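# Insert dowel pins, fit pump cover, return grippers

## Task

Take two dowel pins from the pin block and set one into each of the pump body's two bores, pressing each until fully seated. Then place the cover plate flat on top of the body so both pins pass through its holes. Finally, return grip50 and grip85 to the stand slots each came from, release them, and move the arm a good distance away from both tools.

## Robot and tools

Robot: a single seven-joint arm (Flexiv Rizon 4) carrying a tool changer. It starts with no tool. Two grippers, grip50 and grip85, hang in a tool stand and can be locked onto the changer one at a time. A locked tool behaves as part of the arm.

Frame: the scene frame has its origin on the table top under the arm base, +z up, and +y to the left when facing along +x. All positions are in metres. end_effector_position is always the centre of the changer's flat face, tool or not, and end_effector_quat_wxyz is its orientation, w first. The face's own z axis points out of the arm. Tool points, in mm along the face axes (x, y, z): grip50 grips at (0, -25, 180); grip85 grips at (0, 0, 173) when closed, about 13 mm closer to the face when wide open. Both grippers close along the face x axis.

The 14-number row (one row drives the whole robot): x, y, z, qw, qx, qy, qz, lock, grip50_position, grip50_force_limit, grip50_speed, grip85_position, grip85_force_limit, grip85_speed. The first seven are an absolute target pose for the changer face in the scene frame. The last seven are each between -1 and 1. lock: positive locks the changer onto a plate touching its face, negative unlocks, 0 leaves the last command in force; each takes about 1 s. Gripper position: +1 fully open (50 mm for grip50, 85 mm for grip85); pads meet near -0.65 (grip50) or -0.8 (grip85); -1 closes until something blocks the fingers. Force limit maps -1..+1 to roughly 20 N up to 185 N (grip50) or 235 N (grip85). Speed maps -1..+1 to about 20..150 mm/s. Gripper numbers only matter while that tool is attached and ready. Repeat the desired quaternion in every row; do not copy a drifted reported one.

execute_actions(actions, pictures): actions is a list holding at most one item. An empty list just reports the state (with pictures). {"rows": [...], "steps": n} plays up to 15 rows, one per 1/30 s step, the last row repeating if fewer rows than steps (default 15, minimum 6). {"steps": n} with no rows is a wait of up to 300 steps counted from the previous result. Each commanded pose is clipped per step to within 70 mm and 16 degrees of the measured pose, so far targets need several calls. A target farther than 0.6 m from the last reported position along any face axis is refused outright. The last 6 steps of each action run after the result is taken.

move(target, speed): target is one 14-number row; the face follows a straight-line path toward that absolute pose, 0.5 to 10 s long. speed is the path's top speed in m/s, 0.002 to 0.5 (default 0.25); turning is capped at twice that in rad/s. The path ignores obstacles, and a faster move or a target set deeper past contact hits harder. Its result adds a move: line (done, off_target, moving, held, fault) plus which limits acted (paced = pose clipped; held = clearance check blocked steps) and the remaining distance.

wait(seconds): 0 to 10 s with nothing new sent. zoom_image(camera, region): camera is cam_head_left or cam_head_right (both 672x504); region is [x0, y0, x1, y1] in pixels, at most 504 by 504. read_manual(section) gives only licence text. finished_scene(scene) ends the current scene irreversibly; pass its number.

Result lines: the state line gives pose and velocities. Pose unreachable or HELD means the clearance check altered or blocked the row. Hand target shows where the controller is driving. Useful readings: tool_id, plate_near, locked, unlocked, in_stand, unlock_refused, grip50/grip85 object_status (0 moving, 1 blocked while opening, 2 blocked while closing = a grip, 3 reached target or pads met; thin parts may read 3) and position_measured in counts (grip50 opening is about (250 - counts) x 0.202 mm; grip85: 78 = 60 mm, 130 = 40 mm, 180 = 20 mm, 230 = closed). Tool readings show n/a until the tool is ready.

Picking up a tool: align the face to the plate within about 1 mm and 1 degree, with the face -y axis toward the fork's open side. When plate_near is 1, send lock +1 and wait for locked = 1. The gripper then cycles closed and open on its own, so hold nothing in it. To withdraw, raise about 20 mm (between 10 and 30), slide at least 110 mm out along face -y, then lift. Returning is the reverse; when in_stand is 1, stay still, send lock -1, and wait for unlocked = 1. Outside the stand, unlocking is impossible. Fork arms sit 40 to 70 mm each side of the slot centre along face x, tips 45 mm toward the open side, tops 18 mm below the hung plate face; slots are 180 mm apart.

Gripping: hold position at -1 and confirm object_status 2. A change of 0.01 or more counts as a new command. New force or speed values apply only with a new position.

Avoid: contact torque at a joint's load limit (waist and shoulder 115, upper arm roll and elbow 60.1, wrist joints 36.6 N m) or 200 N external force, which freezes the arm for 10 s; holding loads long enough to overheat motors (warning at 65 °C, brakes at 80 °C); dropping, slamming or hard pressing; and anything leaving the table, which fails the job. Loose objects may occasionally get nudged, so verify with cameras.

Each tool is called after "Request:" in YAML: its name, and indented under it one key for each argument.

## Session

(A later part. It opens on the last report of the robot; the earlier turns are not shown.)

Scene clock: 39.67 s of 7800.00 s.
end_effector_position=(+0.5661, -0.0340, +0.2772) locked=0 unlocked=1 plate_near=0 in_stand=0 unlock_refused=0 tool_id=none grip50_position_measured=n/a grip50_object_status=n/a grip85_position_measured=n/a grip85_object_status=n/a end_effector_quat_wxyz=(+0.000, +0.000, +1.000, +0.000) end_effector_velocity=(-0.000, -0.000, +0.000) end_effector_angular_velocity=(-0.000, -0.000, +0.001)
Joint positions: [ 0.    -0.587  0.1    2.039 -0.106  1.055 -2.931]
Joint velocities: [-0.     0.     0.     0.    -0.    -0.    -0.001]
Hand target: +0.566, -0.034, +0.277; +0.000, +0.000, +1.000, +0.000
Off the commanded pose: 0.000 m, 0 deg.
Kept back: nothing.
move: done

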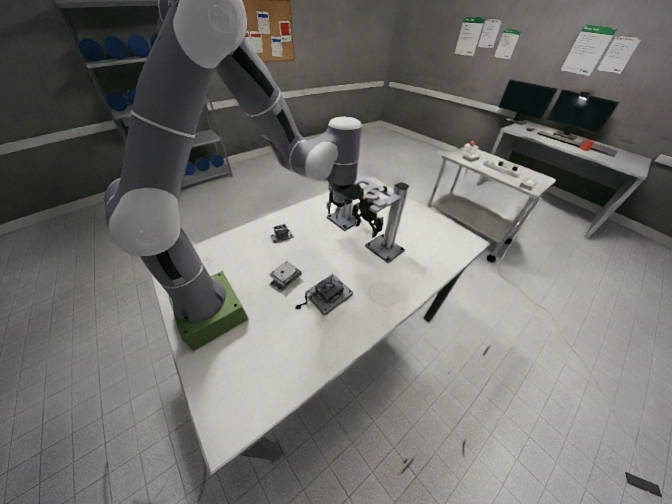

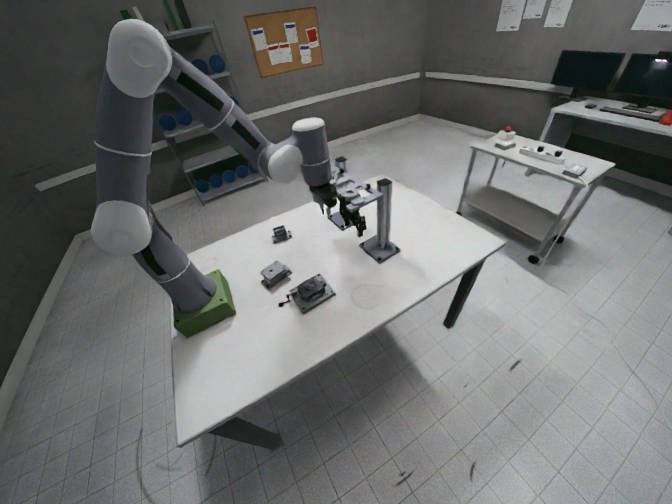

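Request:
move:
  target: [0.571,-0.034,0.277,0,0,1,0,0,1,0,0,1,0,0]
  speed: 0.008

Request:
move:
  target: [0.575,-0.034,0.277,0,0,1,0,0,1,0,0,1,0,0]
  speed: 0.008

Scene clock: 40.73 s of 7800.00 s.
end_effector_position=(+0.5700, -0.0341, +0.2763) locked=0 unlocked=1 plate_near=0 in_stand=0 unlock_refused=0 tool_id=none grip50_position_measured=n/a grip50_object_status=n/a grip85_position_measured=n/a grip85_object_status=n/a end_effector_quat_wxyz=(-0.001, +0.000, +1.000, -0.000) end_effector_velocity=(+0.000, +0.000, -0.000) end_effector_angular_velocity=(+0.001, -0.000, +0.002)
Joint positions: [-0.001 -0.594  0.101  2.024 -0.105  1.045 -2.932]
Joint velocities: [-0.    -0.     0.    -0.     0.     0.    -0.002]
Hand target: +0.571, -0.034, +0.277; -0.000, +0.000, +1.000, +0.000
Off the commanded pose: 0.001 m, 0 deg.
Kept back: nothing.
move: done

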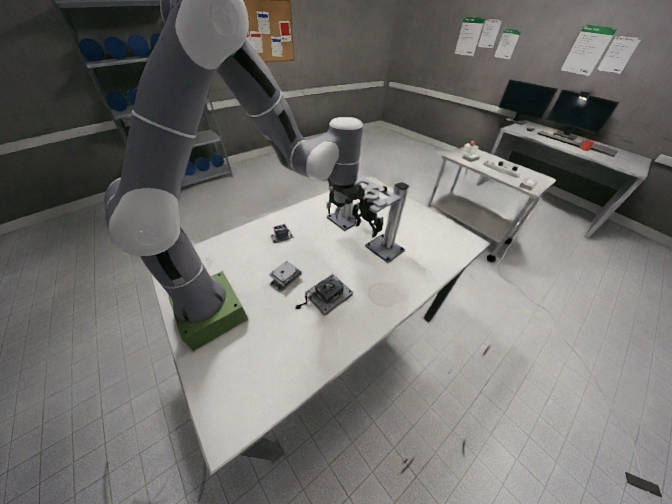

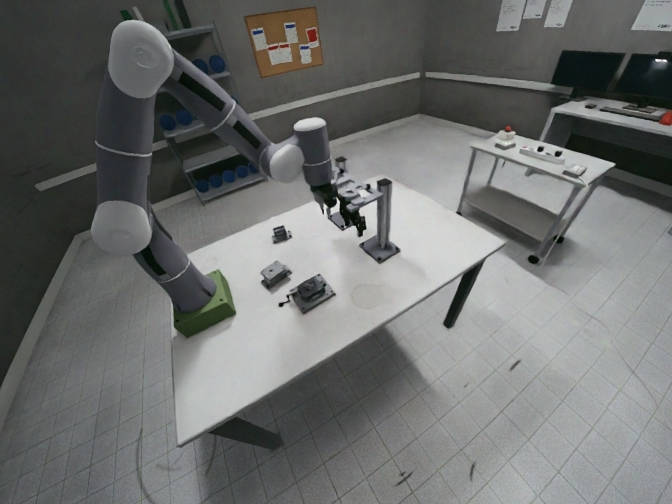

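Scene clock: 41.60 s of 7800.00 s.
end_effector_position=(+0.5705, -0.0346, +0.2738) locked=0 unlocked=1 plate_near=0 in_stand=0 unlock_refused=0 tool_id=none grip50_position_measured=n/a grip50_object_status=n/a grip85_position_measured=n/a grip85_object_status=n/a end_effector_quat_wxyz=(-0.006, +0.001, +1.000, -0.000) end_effector_velocity=(-0.000, -0.000, -0.000) end_effector_angular_velocity=(+0.000, +0.000, -0.001)
Joint positions: [ 0.002 -0.601  0.097  2.017 -0.098  1.035 -2.936]
Joint velocities: [ 0.009  0.    -0.009 -0.     0.01   0.    -0.006]
Hand target: +0.575, -0.034, +0.277; -0.000, +0.000, +1.000, +0.000
Off the commanded pose: 0.006 m, 1 deg.
Kept back: nothing.
move: off_target

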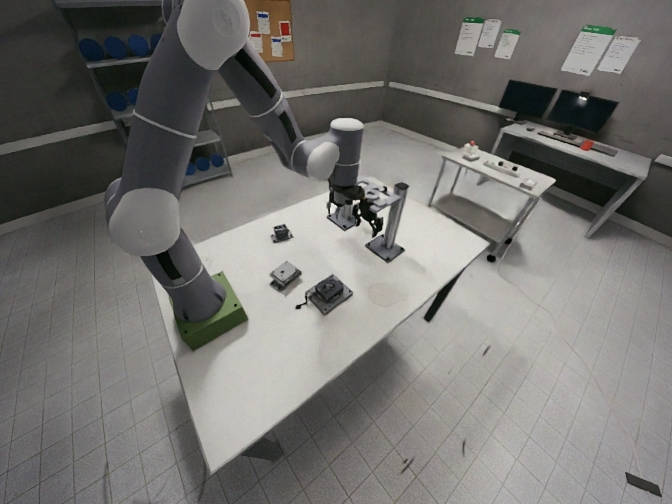

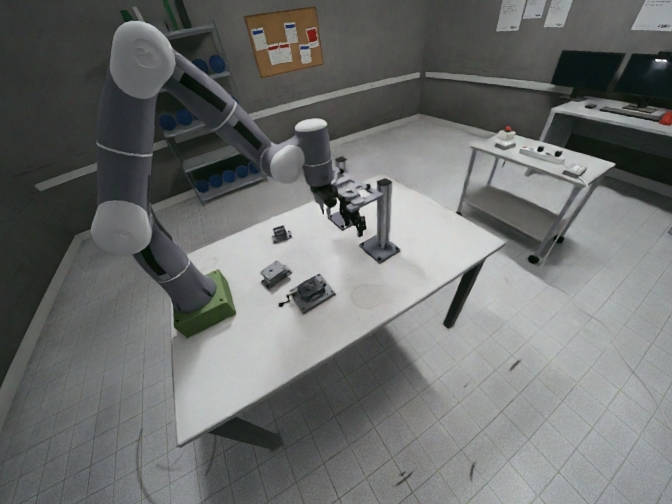

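Request:
move:
  target: [0.53,-0.034,0.277,0,0,1,0,0,1,0,0,1,0,0]
  speed: 0.05

Request:
move:
  target: [0.52,0.21,0.277,0,0.69,0.7236,0,0,1,0,0,1,0,0]
  speed: 0.3

Request:
move:
  target: [0.61,0.21,0.277,0,0.69,0.7236,0,0,1,0,0,1,0,0]
  speed: 0.06

Request:
move:
  target: [0.61,0.2,0.277,0,0.69,0.7236,0,0,1,0,0,1,0,0]
  speed: 0.008

Scene clock: 43.03 s of 7800.00 s.
end_effector_position=(+0.5299, -0.0341, +0.2768) locked=0 unlocked=1 plate_near=0 in_stand=0 unlock_refused=0 tool_id=none grip50_position_measured=n/a grip50_object_status=n/a grip85_position_measured=n/a grip85_object_status=n/a end_effector_quat_wxyz=(-0.000, +0.000, +1.000, -0.000) end_effector_velocity=(+0.000, +0.000, -0.000) end_effector_angular_velocity=(-0.001, +0.000, +0.000)
Joint positions: [ 0.014 -0.534  0.092  2.151 -0.099  1.114 -2.925]
Joint velocities: [ 0.001 -0.    -0.001 -0.    -0.001 -0.     0.001]
Hand target: +0.530, -0.034, +0.277; -0.000, -0.000, +1.000, -0.000
Off the commanded pose: 0.000 m, 0 deg.
Kept back: nothing.
move: done

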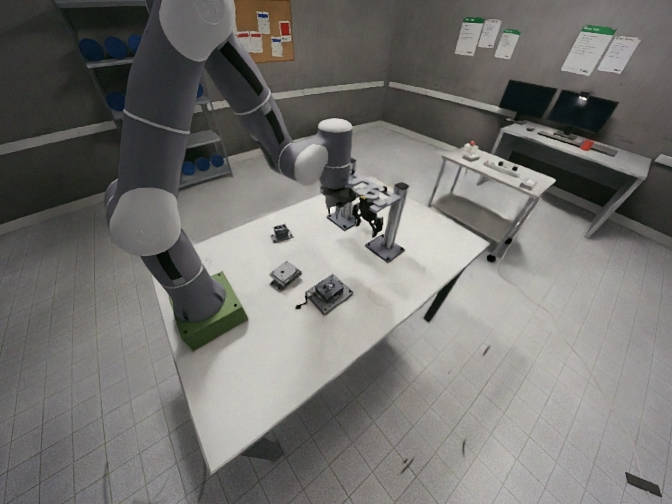

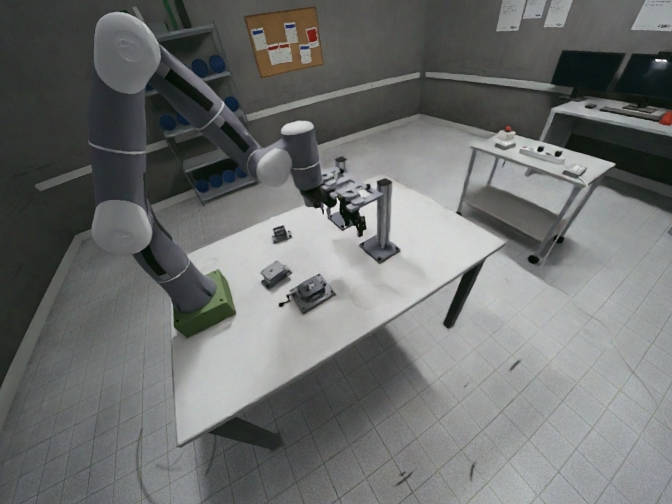

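Scene clock: 45.90 s of 7800.00 s.
end_effector_position=(+0.5197, +0.2102, +0.2769) locked=0 unlocked=1 plate_near=0 in_stand=0 unlock_refused=0 tool_id=none grip50_position_measured=n/a grip50_object_status=n/a grip85_position_measured=n/a grip85_object_status=n/a end_effector_quat_wxyz=(-0.001, +0.690, +0.724, +0.000) end_effector_velocity=(+0.000, -0.000, +0.000) end_effector_angular_velocity=(-0.000, -0.000, -0.001)
Joint positions: [ 0.716 -0.57  -0.163  2.041  0.178  1.033 -1.158]
Joint velocities: [-0.     0.    -0.    -0.    -0.     0.     0.001]
Hand target: +0.520, +0.210, +0.277; -0.001, +0.690, +0.724, -0.000
Off the commanded pose: 0.000 m, 0 deg.
Kept back: nothing.
move: done

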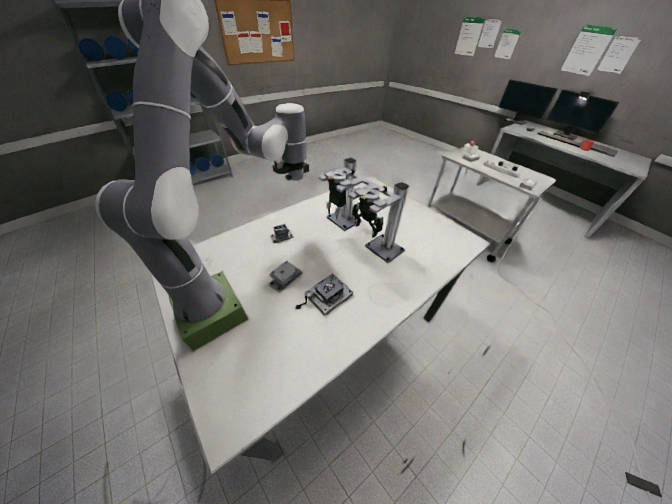

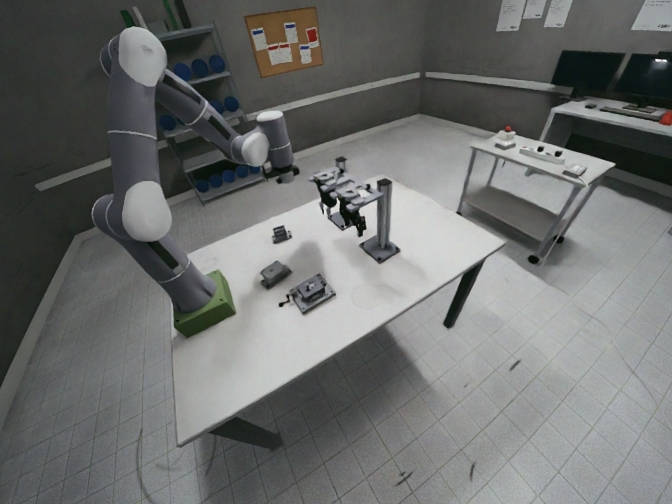

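Scene clock: 47.67 s of 7800.00 s.
end_effector_position=(+0.6102, +0.2100, +0.2772) locked=0 unlocked=1 plate_near=0 in_stand=0 unlock_refused=0 tool_id=none grip50_position_measured=n/a grip50_object_status=n/a grip85_position_measured=n/a grip85_object_status=n/a end_effector_quat_wxyz=(-0.000, +0.690, +0.724, +0.000) end_effector_velocity=(-0.000, -0.000, -0.000) end_effector_angular_velocity=(-0.000, +0.000, +0.001)
Joint positions: [ 0.617 -0.704 -0.163  1.762  0.17   0.888 -1.222]
Joint velocities: [-0.    -0.     0.     0.     0.     0.    -0.001]
Hand target: +0.610, +0.210, +0.277; -0.000, +0.690, +0.724, +0.000
Off the commanded pose: 0.000 m, 0 deg.
Kept back: nothing.
move: done

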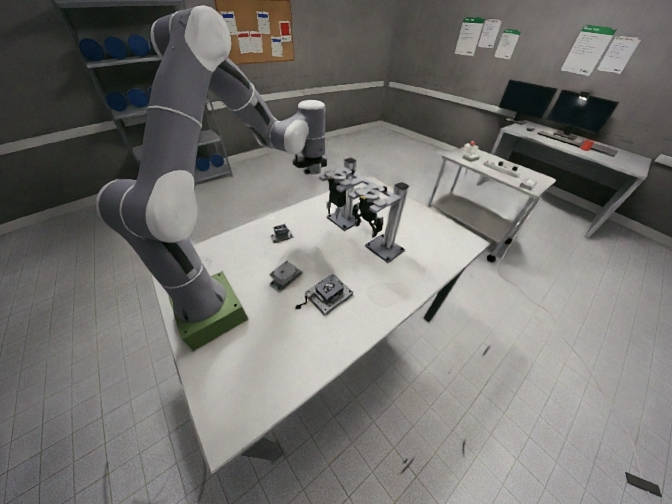

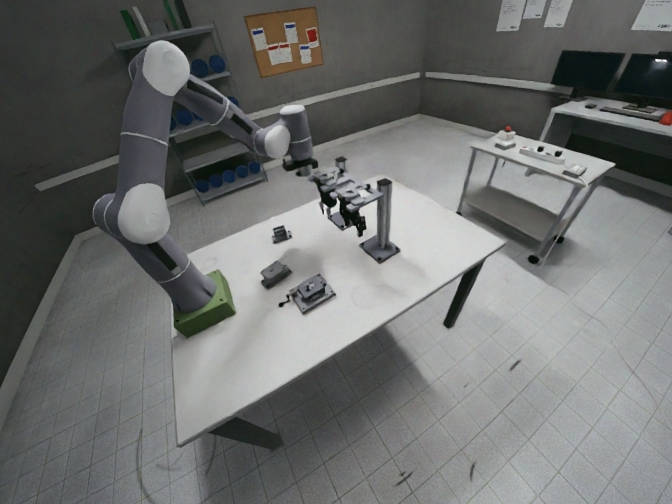

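Scene clock: 49.13 s of 7800.00 s.
end_effector_position=(+0.6099, +0.2000, +0.2768) locked=0 unlocked=1 plate_near=0 in_stand=0 unlock_refused=0 tool_id=none grip50_position_measured=n/a grip50_object_status=n/a grip85_position_measured=n/a grip85_object_status=n/a end_effector_quat_wxyz=(-0.000, +0.690, +0.724, -0.000) end_effector_velocity=(+0.000, +0.000, +0.000) end_effector_angular_velocity=(+0.001, -0.000, -0.000)
Joint positions: [ 0.604 -0.699 -0.163  1.774  0.17   0.893 -1.237]
Joint velocities: [ 0.     0.     0.    -0.     0.    -0.     0.001]
Hand target: +0.610, +0.200, +0.277; +0.000, +0.690, +0.724, +0.000
Off the commanded pose: 0.000 m, 0 deg.
Kept back: nothing.
move: done

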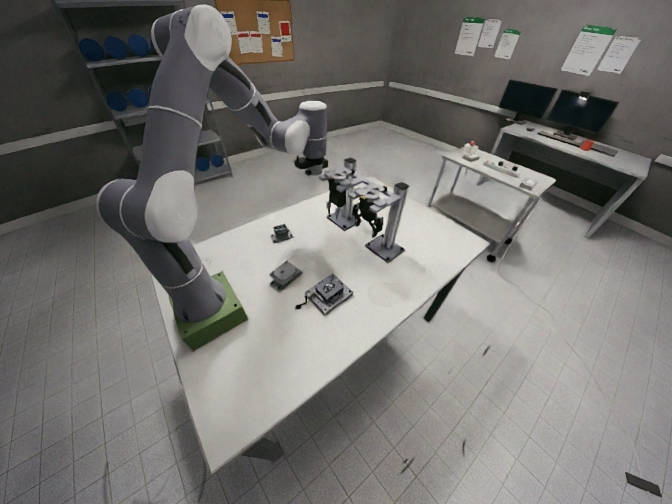

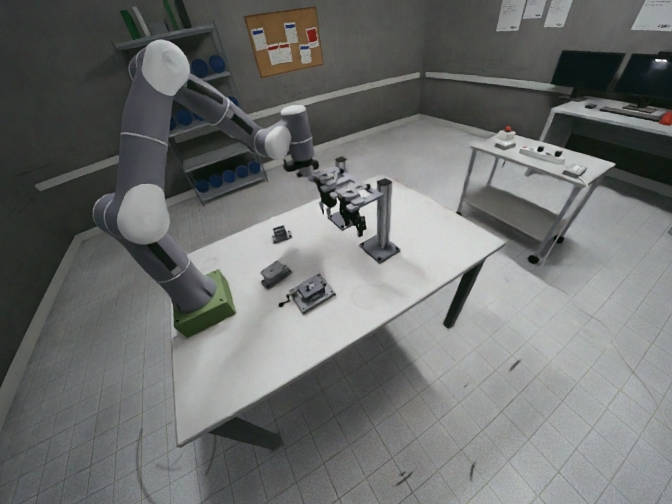

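Request:
move:
  target: [0.61,0.195,0.277,0,0.69,0.7236,0,0,1,0,0,1,0,0]
  speed: 0.008

Request:
move:
  target: [0.61,0.191,0.277,0,0.69,0.7236,0,0,1,0,0,1,0,0]
  speed: 0.008

Scene clock: 50.20 s of 7800.00 s.
end_effector_position=(+0.6100, +0.1950, +0.2769) locked=0 unlocked=1 plate_near=0 in_stand=0 unlock_refused=0 tool_id=none grip50_position_measured=n/a grip50_object_status=n/a grip85_position_measured=n/a grip85_object_status=n/a end_effector_quat_wxyz=(-0.000, +0.690, +0.724, -0.000) end_effector_velocity=(+0.000, -0.000, +0.000) end_effector_angular_velocity=(-0.000, -0.000, +0.001)
Joint positions: [ 0.598 -0.696 -0.163  1.779  0.17   0.896 -1.244]
Joint velocities: [ 0.     0.    -0.    -0.    -0.    -0.    -0.001]
Hand target: +0.610, +0.195, +0.277; +0.000, +0.690, +0.724, +0.000
Off the commanded pose: 0.000 m, 0 deg.
Kept back: nothing.
move: done

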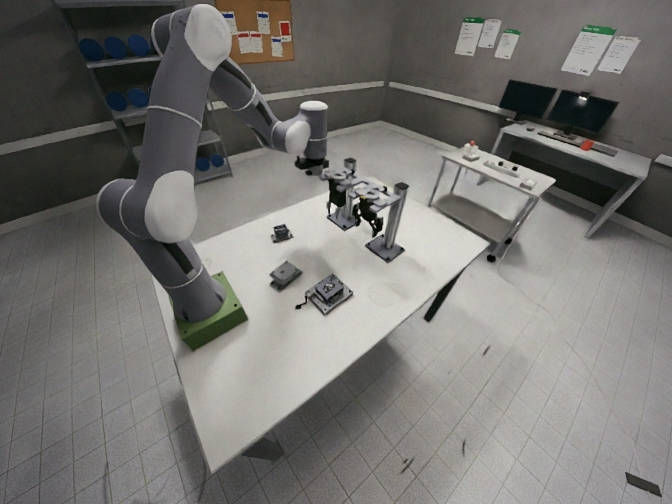

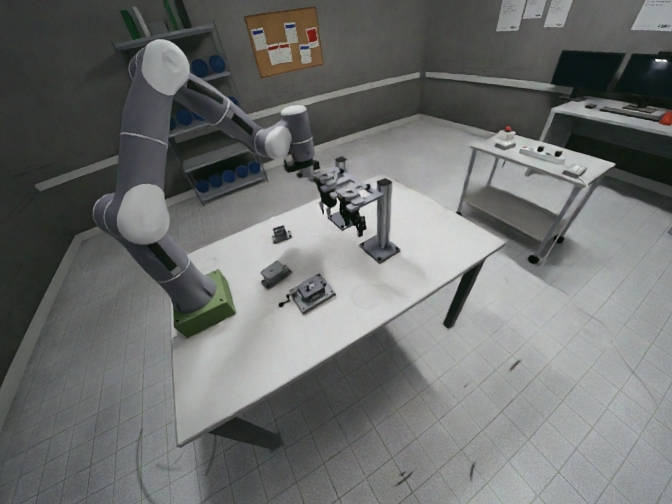

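Scene clock: 50.93 s of 7800.00 s.
end_effector_position=(+0.6100, +0.1910, +0.2769) locked=0 unlocked=1 plate_near=0 in_stand=0 unlock_refused=0 tool_id=none grip50_position_measured=n/a grip50_object_status=n/a grip85_position_measured=n/a grip85_object_status=n/a end_effector_quat_wxyz=(-0.000, +0.690, +0.724, -0.000) end_effector_velocity=(-0.000, -0.000, -0.000) end_effector_angular_velocity=(-0.000, +0.000, -0.001)
Joint positions: [ 0.592 -0.694 -0.163  1.783  0.17   0.898 -1.25 ]
Joint velocities: [-0.    -0.    -0.     0.    -0.    -0.     0.001]
Hand target: +0.610, +0.191, +0.277; +0.000, +0.690, +0.724, +0.000
Off the commanded pose: 0.000 m, 0 deg.
Kept back: nothing.
move: done

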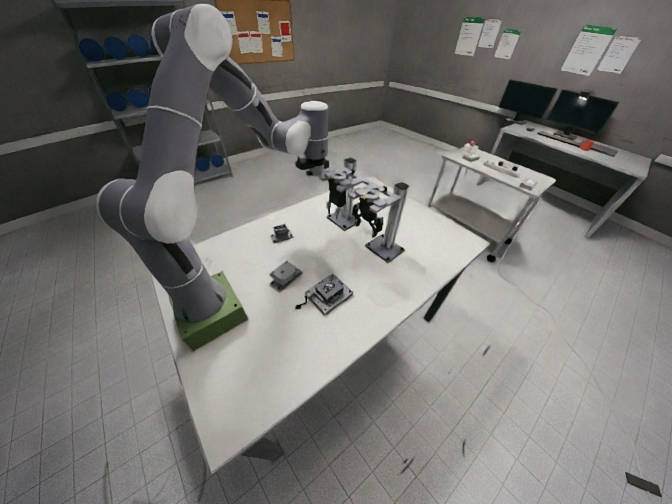

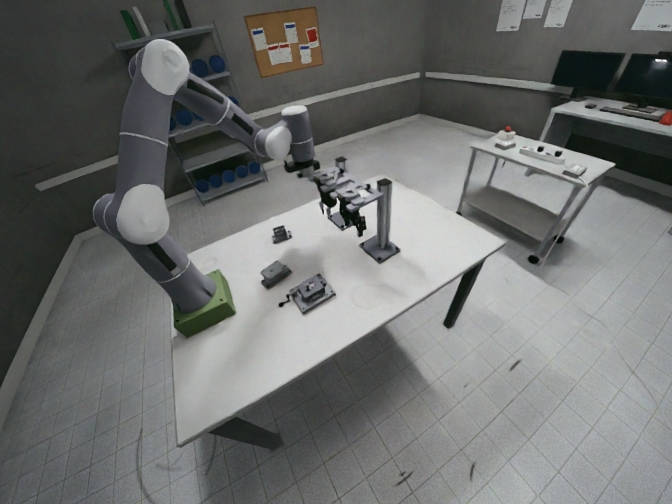

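Request:
move:
  target: [0.61,0.187,0.277,0,0.69,0.7236,0,0,1,0,0,1,0,0]
  speed: 0.008

Request:
move:
  target: [0.61,0.183,0.277,0,0.69,0.7236,0,0,1,0,0,1,0,0]
  speed: 0.008

Scene clock: 51.90 s of 7800.00 s.
end_effector_position=(+0.6100, +0.1870, +0.2769) locked=0 unlocked=1 plate_near=0 in_stand=0 unlock_refused=0 tool_id=none grip50_position_measured=n/a grip50_object_status=n/a grip85_position_measured=n/a grip85_object_status=n/a end_effector_quat_wxyz=(-0.000, +0.690, +0.724, -0.000) end_effector_velocity=(-0.000, +0.000, -0.000) end_effector_angular_velocity=(+0.000, +0.000, +0.000)
Joint positions: [ 0.587 -0.692 -0.163  1.787  0.17   0.9   -1.256]
Joint velocities: [-0.  0.  0.  0. -0. -0.  0.]
Hand target: +0.610, +0.187, +0.277; +0.000, +0.690, +0.724, +0.000
Off the commanded pose: 0.000 m, 0 deg.
Kept back: nothing.
move: done

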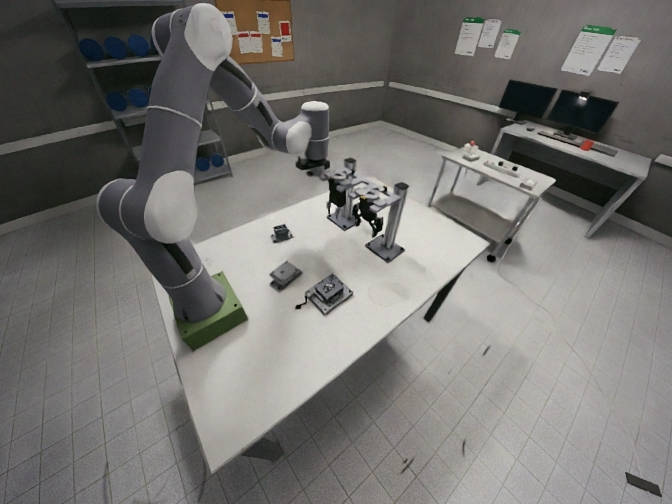

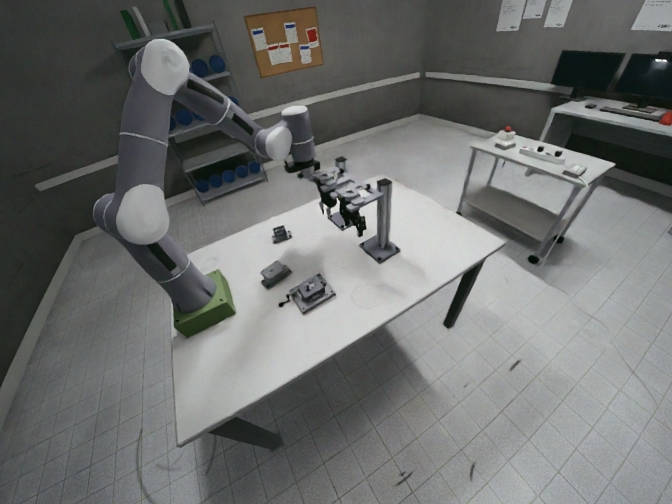

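Scene clock: 52.63 s of 7800.00 s.
end_effector_position=(+0.6100, +0.1830, +0.2769) locked=0 unlocked=1 plate_near=0 in_stand=0 unlock_refused=0 tool_id=none grip50_position_measured=n/a grip50_object_status=n/a grip85_position_measured=n/a grip85_object_status=n/a end_effector_quat_wxyz=(-0.000, +0.690, +0.724, -0.000) end_effector_velocity=(+0.000, +0.000, -0.000) end_effector_angular_velocity=(-0.001, +0.000, -0.000)
Joint positions: [ 0.581 -0.69  -0.163  1.791  0.17   0.902 -1.261]
Joint velocities: [ 0.    -0.    -0.    -0.    -0.001 -0.     0.001]
Hand target: +0.610, +0.183, +0.277; +0.000, +0.690, +0.724, +0.000
Off the commanded pose: 0.000 m, 0 deg.
Kept back: nothing.
move: done

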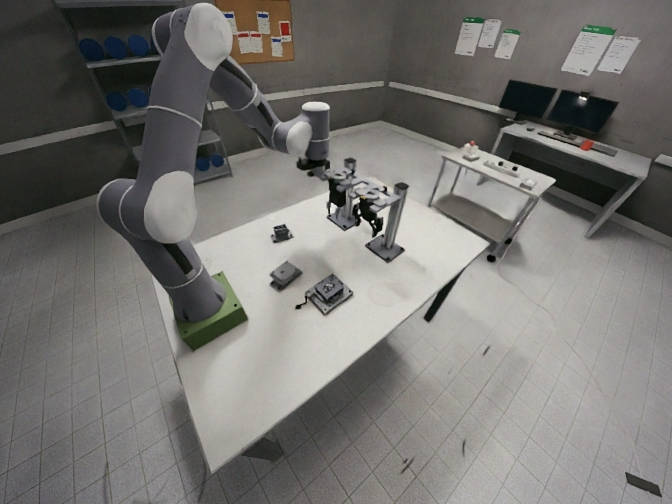

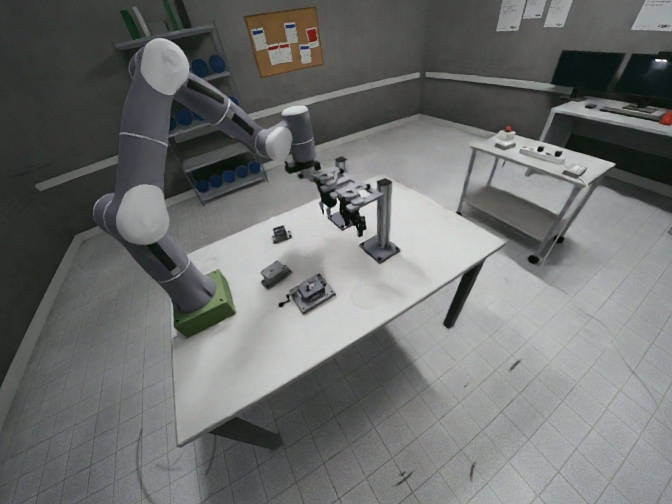

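Request:
move:
  target: [0.61,0.179,0.277,0,0.69,0.7236,0,0,1,0,0,1,0,0]
  speed: 0.008

Request:
move:
  target: [0.61,0.176,0.277,0,0.69,0.7236,0,0,1,0,0,1,0,0]
  speed: 0.008

Scene clock: 53.60 s of 7800.00 s.
end_effector_position=(+0.6095, +0.1820, +0.2772) locked=0 unlocked=1 plate_near=0 in_stand=0 unlock_refused=0 tool_id=none grip50_position_measured=n/a grip50_object_status=n/a grip85_position_measured=n/a grip85_object_status=n/a end_effector_quat_wxyz=(-0.001, +0.689, +0.725, +0.001) end_effector_velocity=(+0.000, -0.000, +0.000) end_effector_angular_velocity=(-0.000, -0.000, +0.001)
Joint positions: [ 0.577 -0.688 -0.159  1.794  0.169  0.905 -1.267]
Joint velocities: [-0.002  0.     0.002  0.    -0.003  0.     0.   ]
Hand target: +0.610, +0.179, +0.277; +0.000, +0.690, +0.724, +0.000
Off the commanded pose: 0.003 m, 0 deg.
Kept back: nothing.
move: done

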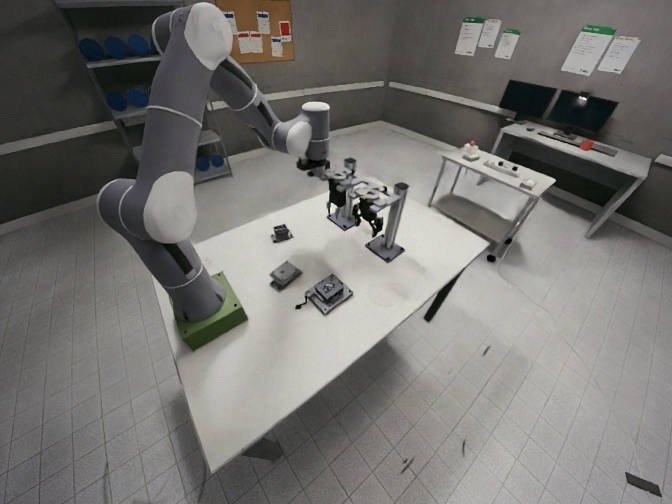

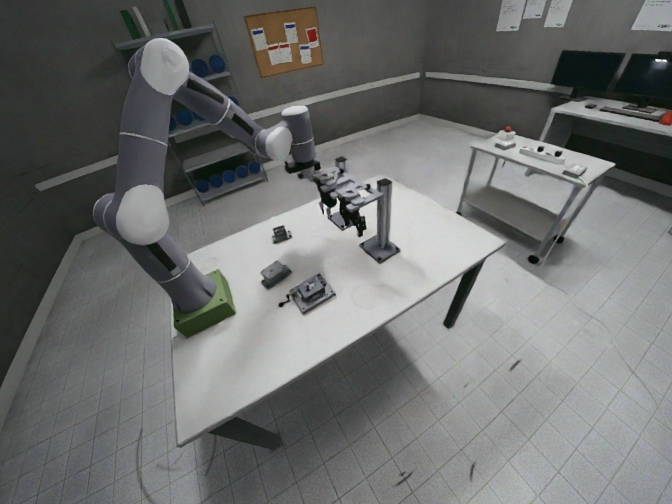

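Scene clock: 54.57 s of 7800.00 s.
end_effector_position=(+0.6092, +0.1815, +0.2775) locked=0 unlocked=1 plate_near=0 in_stand=0 unlock_refused=0 tool_id=none grip50_position_measured=n/a grip50_object_status=n/a grip85_position_measured=n/a grip85_object_status=n/a end_effector_quat_wxyz=(-0.001, +0.687, +0.727, +0.002) end_effector_velocity=(+0.000, -0.000, -0.000) end_effector_angular_velocity=(-0.000, +0.000, +0.001)
Joint positions: [ 0.571 -0.687 -0.153  1.796  0.165  0.908 -1.269]
Joint velocities: [-0.005  0.     0.006  0.001 -0.007  0.001  0.003]
Hand target: +0.610, +0.176, +0.277; +0.000, +0.690, +0.724, +0.000
Off the commanded pose: 0.006 m, 1 deg.
Kept back: nothing.
move: off_target

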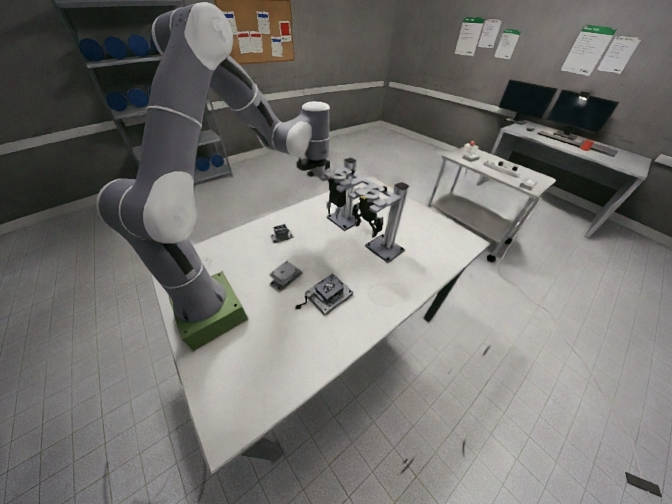

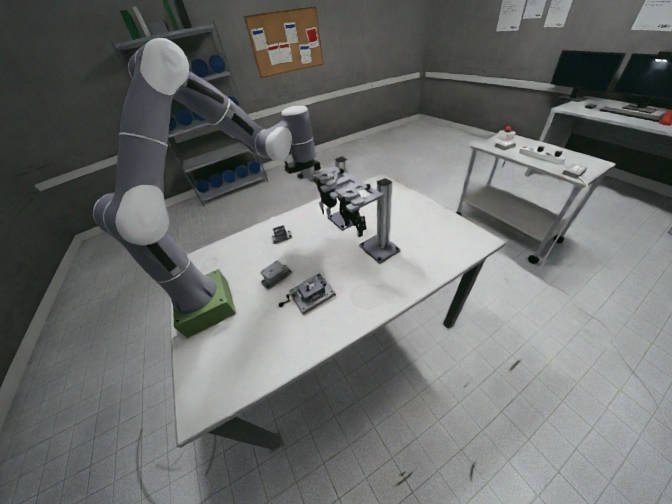

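Request:
move:
  target: [0.61,0.19,0.335,0,0.69,0.7236,0,0,1,0,0,1,0,0]
  speed: 0.08

Request:
move:
  target: [0.641,0.0825,0.33,0,0.69,0.7236,0,0,1,0,0,1,0,0]
  speed: 0.15

Request:
move:
  target: [0.641,0.0825,0.308,0,0.69,0.7236,0,0,1,0,0,1,0,0]
  speed: 0.015

Scene clock: 55.87 s of 7800.00 s.
end_effector_position=(+0.6100, +0.1900, +0.3352) locked=0 unlocked=1 plate_near=0 in_stand=0 unlock_refused=0 tool_id=none grip50_position_measured=n/a grip50_object_status=n/a grip85_position_measured=n/a grip85_object_status=n/a end_effector_quat_wxyz=(+0.000, +0.690, +0.724, +0.000) end_effector_velocity=(+0.000, -0.000, +0.000) end_effector_angular_velocity=(+0.000, -0.000, -0.000)
Joint positions: [ 0.593 -0.582 -0.17   1.785  0.135  0.791 -1.229]
Joint velocities: [-0.    -0.    -0.    -0.     0.    -0.    -0.001]
Hand target: +0.610, +0.190, +0.335; +0.000, +0.690, +0.724, -0.000
Off the commanded pose: 0.000 m, 0 deg.
Kept back: nothing.
move: done

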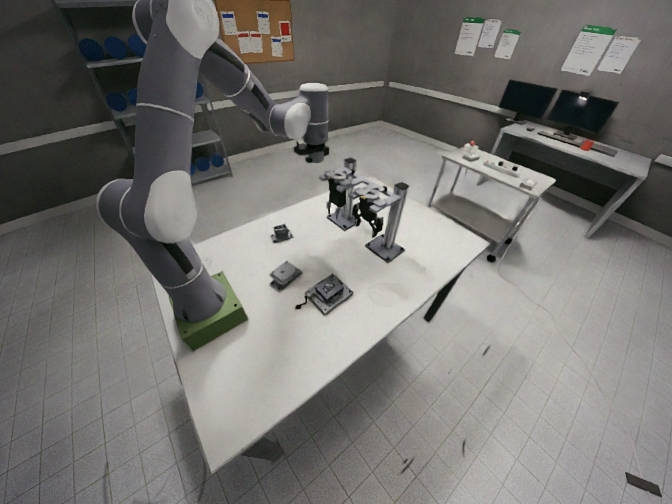

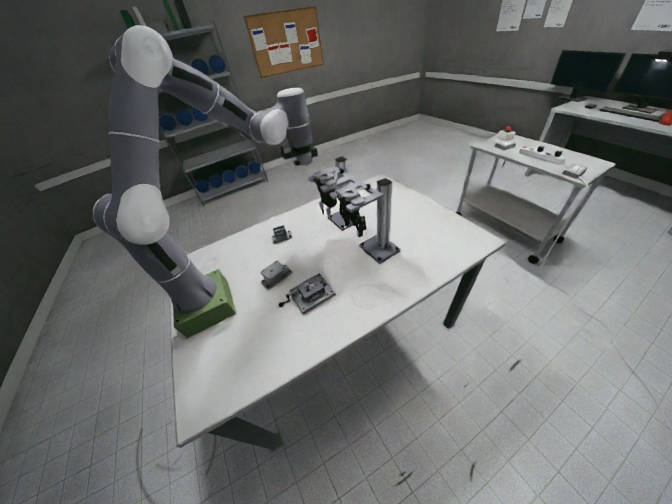

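Scene clock: 57.00 s of 7800.00 s.
end_effector_position=(+0.6411, +0.0825, +0.3300) locked=0 unlocked=1 plate_near=0 in_stand=0 unlock_refused=0 tool_id=none grip50_position_measured=n/a grip50_object_status=n/a grip85_position_measured=n/a grip85_object_status=n/a end_effector_quat_wxyz=(+0.000, +0.690, +0.724, +0.000) end_effector_velocity=(+0.000, -0.000, +0.000) end_effector_angular_velocity=(+0.000, -0.000, -0.001)
Joint positions: [ 0.431 -0.607 -0.19   1.758  0.155  0.786 -1.419]
Joint velocities: [-0.     0.    -0.     0.     0.001 -0.    -0.   ]
Hand target: +0.641, +0.083, +0.330; +0.000, +0.690, +0.724, +0.000
Off the commanded pose: 0.000 m, 0 deg.
Kept back: nothing.
move: done

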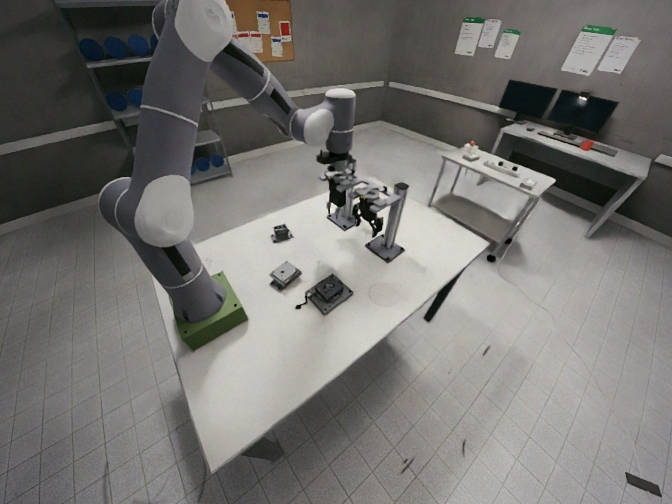

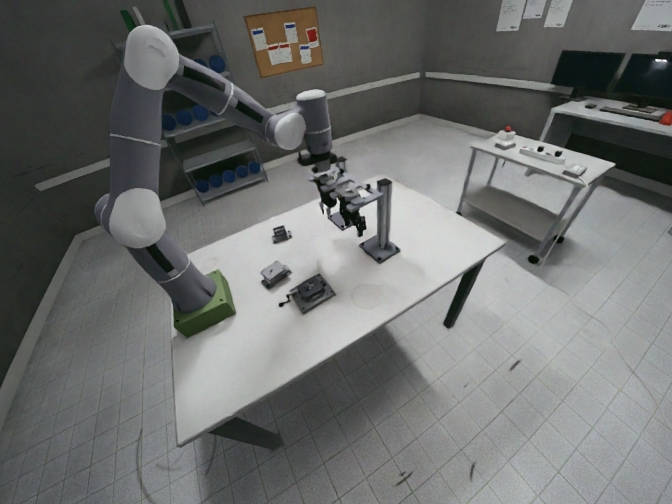

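Scene clock: 58.70 s of 7800.00 s.
end_effector_position=(+0.6410, +0.0825, +0.3080) locked=0 unlocked=1 plate_near=0 in_stand=0 unlock_refused=0 tool_id=none grip50_position_measured=n/a grip50_object_status=n/a grip85_position_measured=n/a grip85_object_status=n/a end_effector_quat_wxyz=(-0.000, +0.690, +0.724, -0.000) end_effector_velocity=(+0.000, -0.000, -0.000) end_effector_angular_velocity=(-0.000, +0.000, +0.001)
Joint positions: [ 0.426 -0.647 -0.182  1.76   0.165  0.826 -1.424]
Joint velocities: [-0.    -0.    -0.    -0.    -0.    -0.    -0.001]
Hand target: +0.641, +0.083, +0.308; -0.000, +0.690, +0.724, +0.000
Off the commanded pose: 0.000 m, 0 deg.
Kept back: nothing.
move: done

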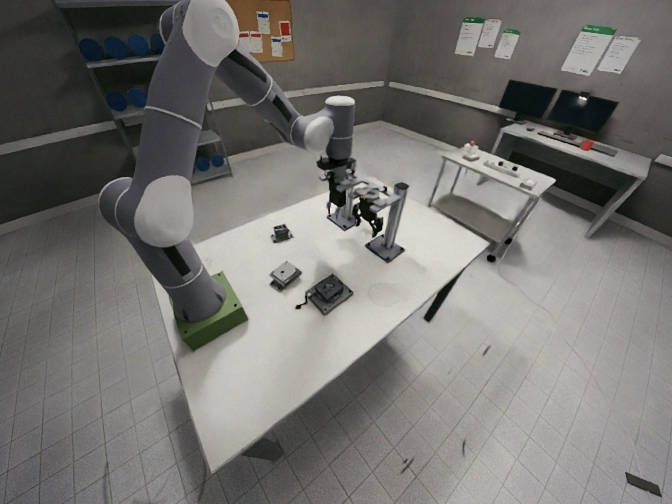

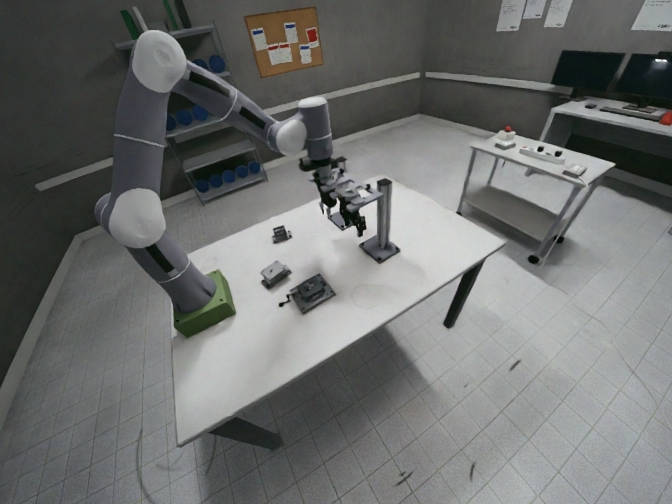

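Request:
move:
  target: [0.641,0.0825,0.3015,0,0.69,0.7236,0,0,1,0,0,1,0,0]
  speed: 0.008

Scene clock: 59.97 s of 7800.00 s.
end_effector_position=(+0.6415, +0.0824, +0.3025) locked=0 unlocked=1 plate_near=1 in_stand=1 unlock_refused=0 tool_id=none grip50_position_measured=n/a grip50_object_status=n/a grip85_position_measured=n/a grip85_object_status=n/a end_effector_quat_wxyz=(+0.001, +0.690, +0.724, +0.001) end_effector_velocity=(+0.000, -0.000, -0.000) end_effector_angular_velocity=(+0.000, -0.000, +0.000)
Joint positions: [ 0.424 -0.658 -0.179  1.759  0.167  0.839 -1.425]
Joint velocities: [-0.001 -0.     0.001 -0.     0.     0.    -0.   ]
Hand target: +0.641, +0.083, +0.302; -0.000, +0.690, +0.724, +0.000
Off the commanded pose: 0.001 m, 0 deg.
Kept back: nothing.
move: done

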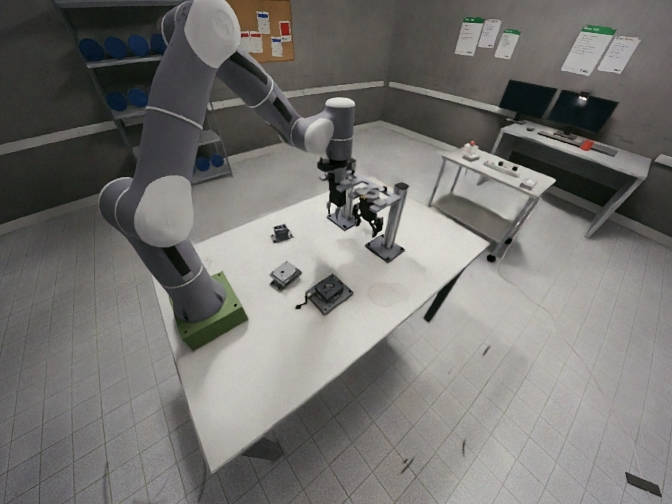

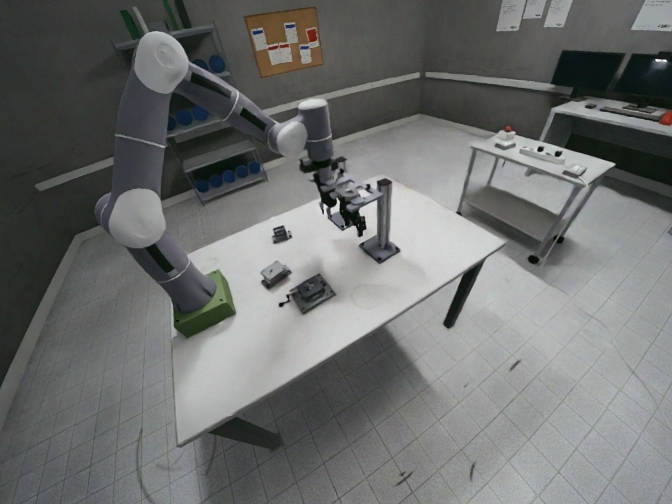

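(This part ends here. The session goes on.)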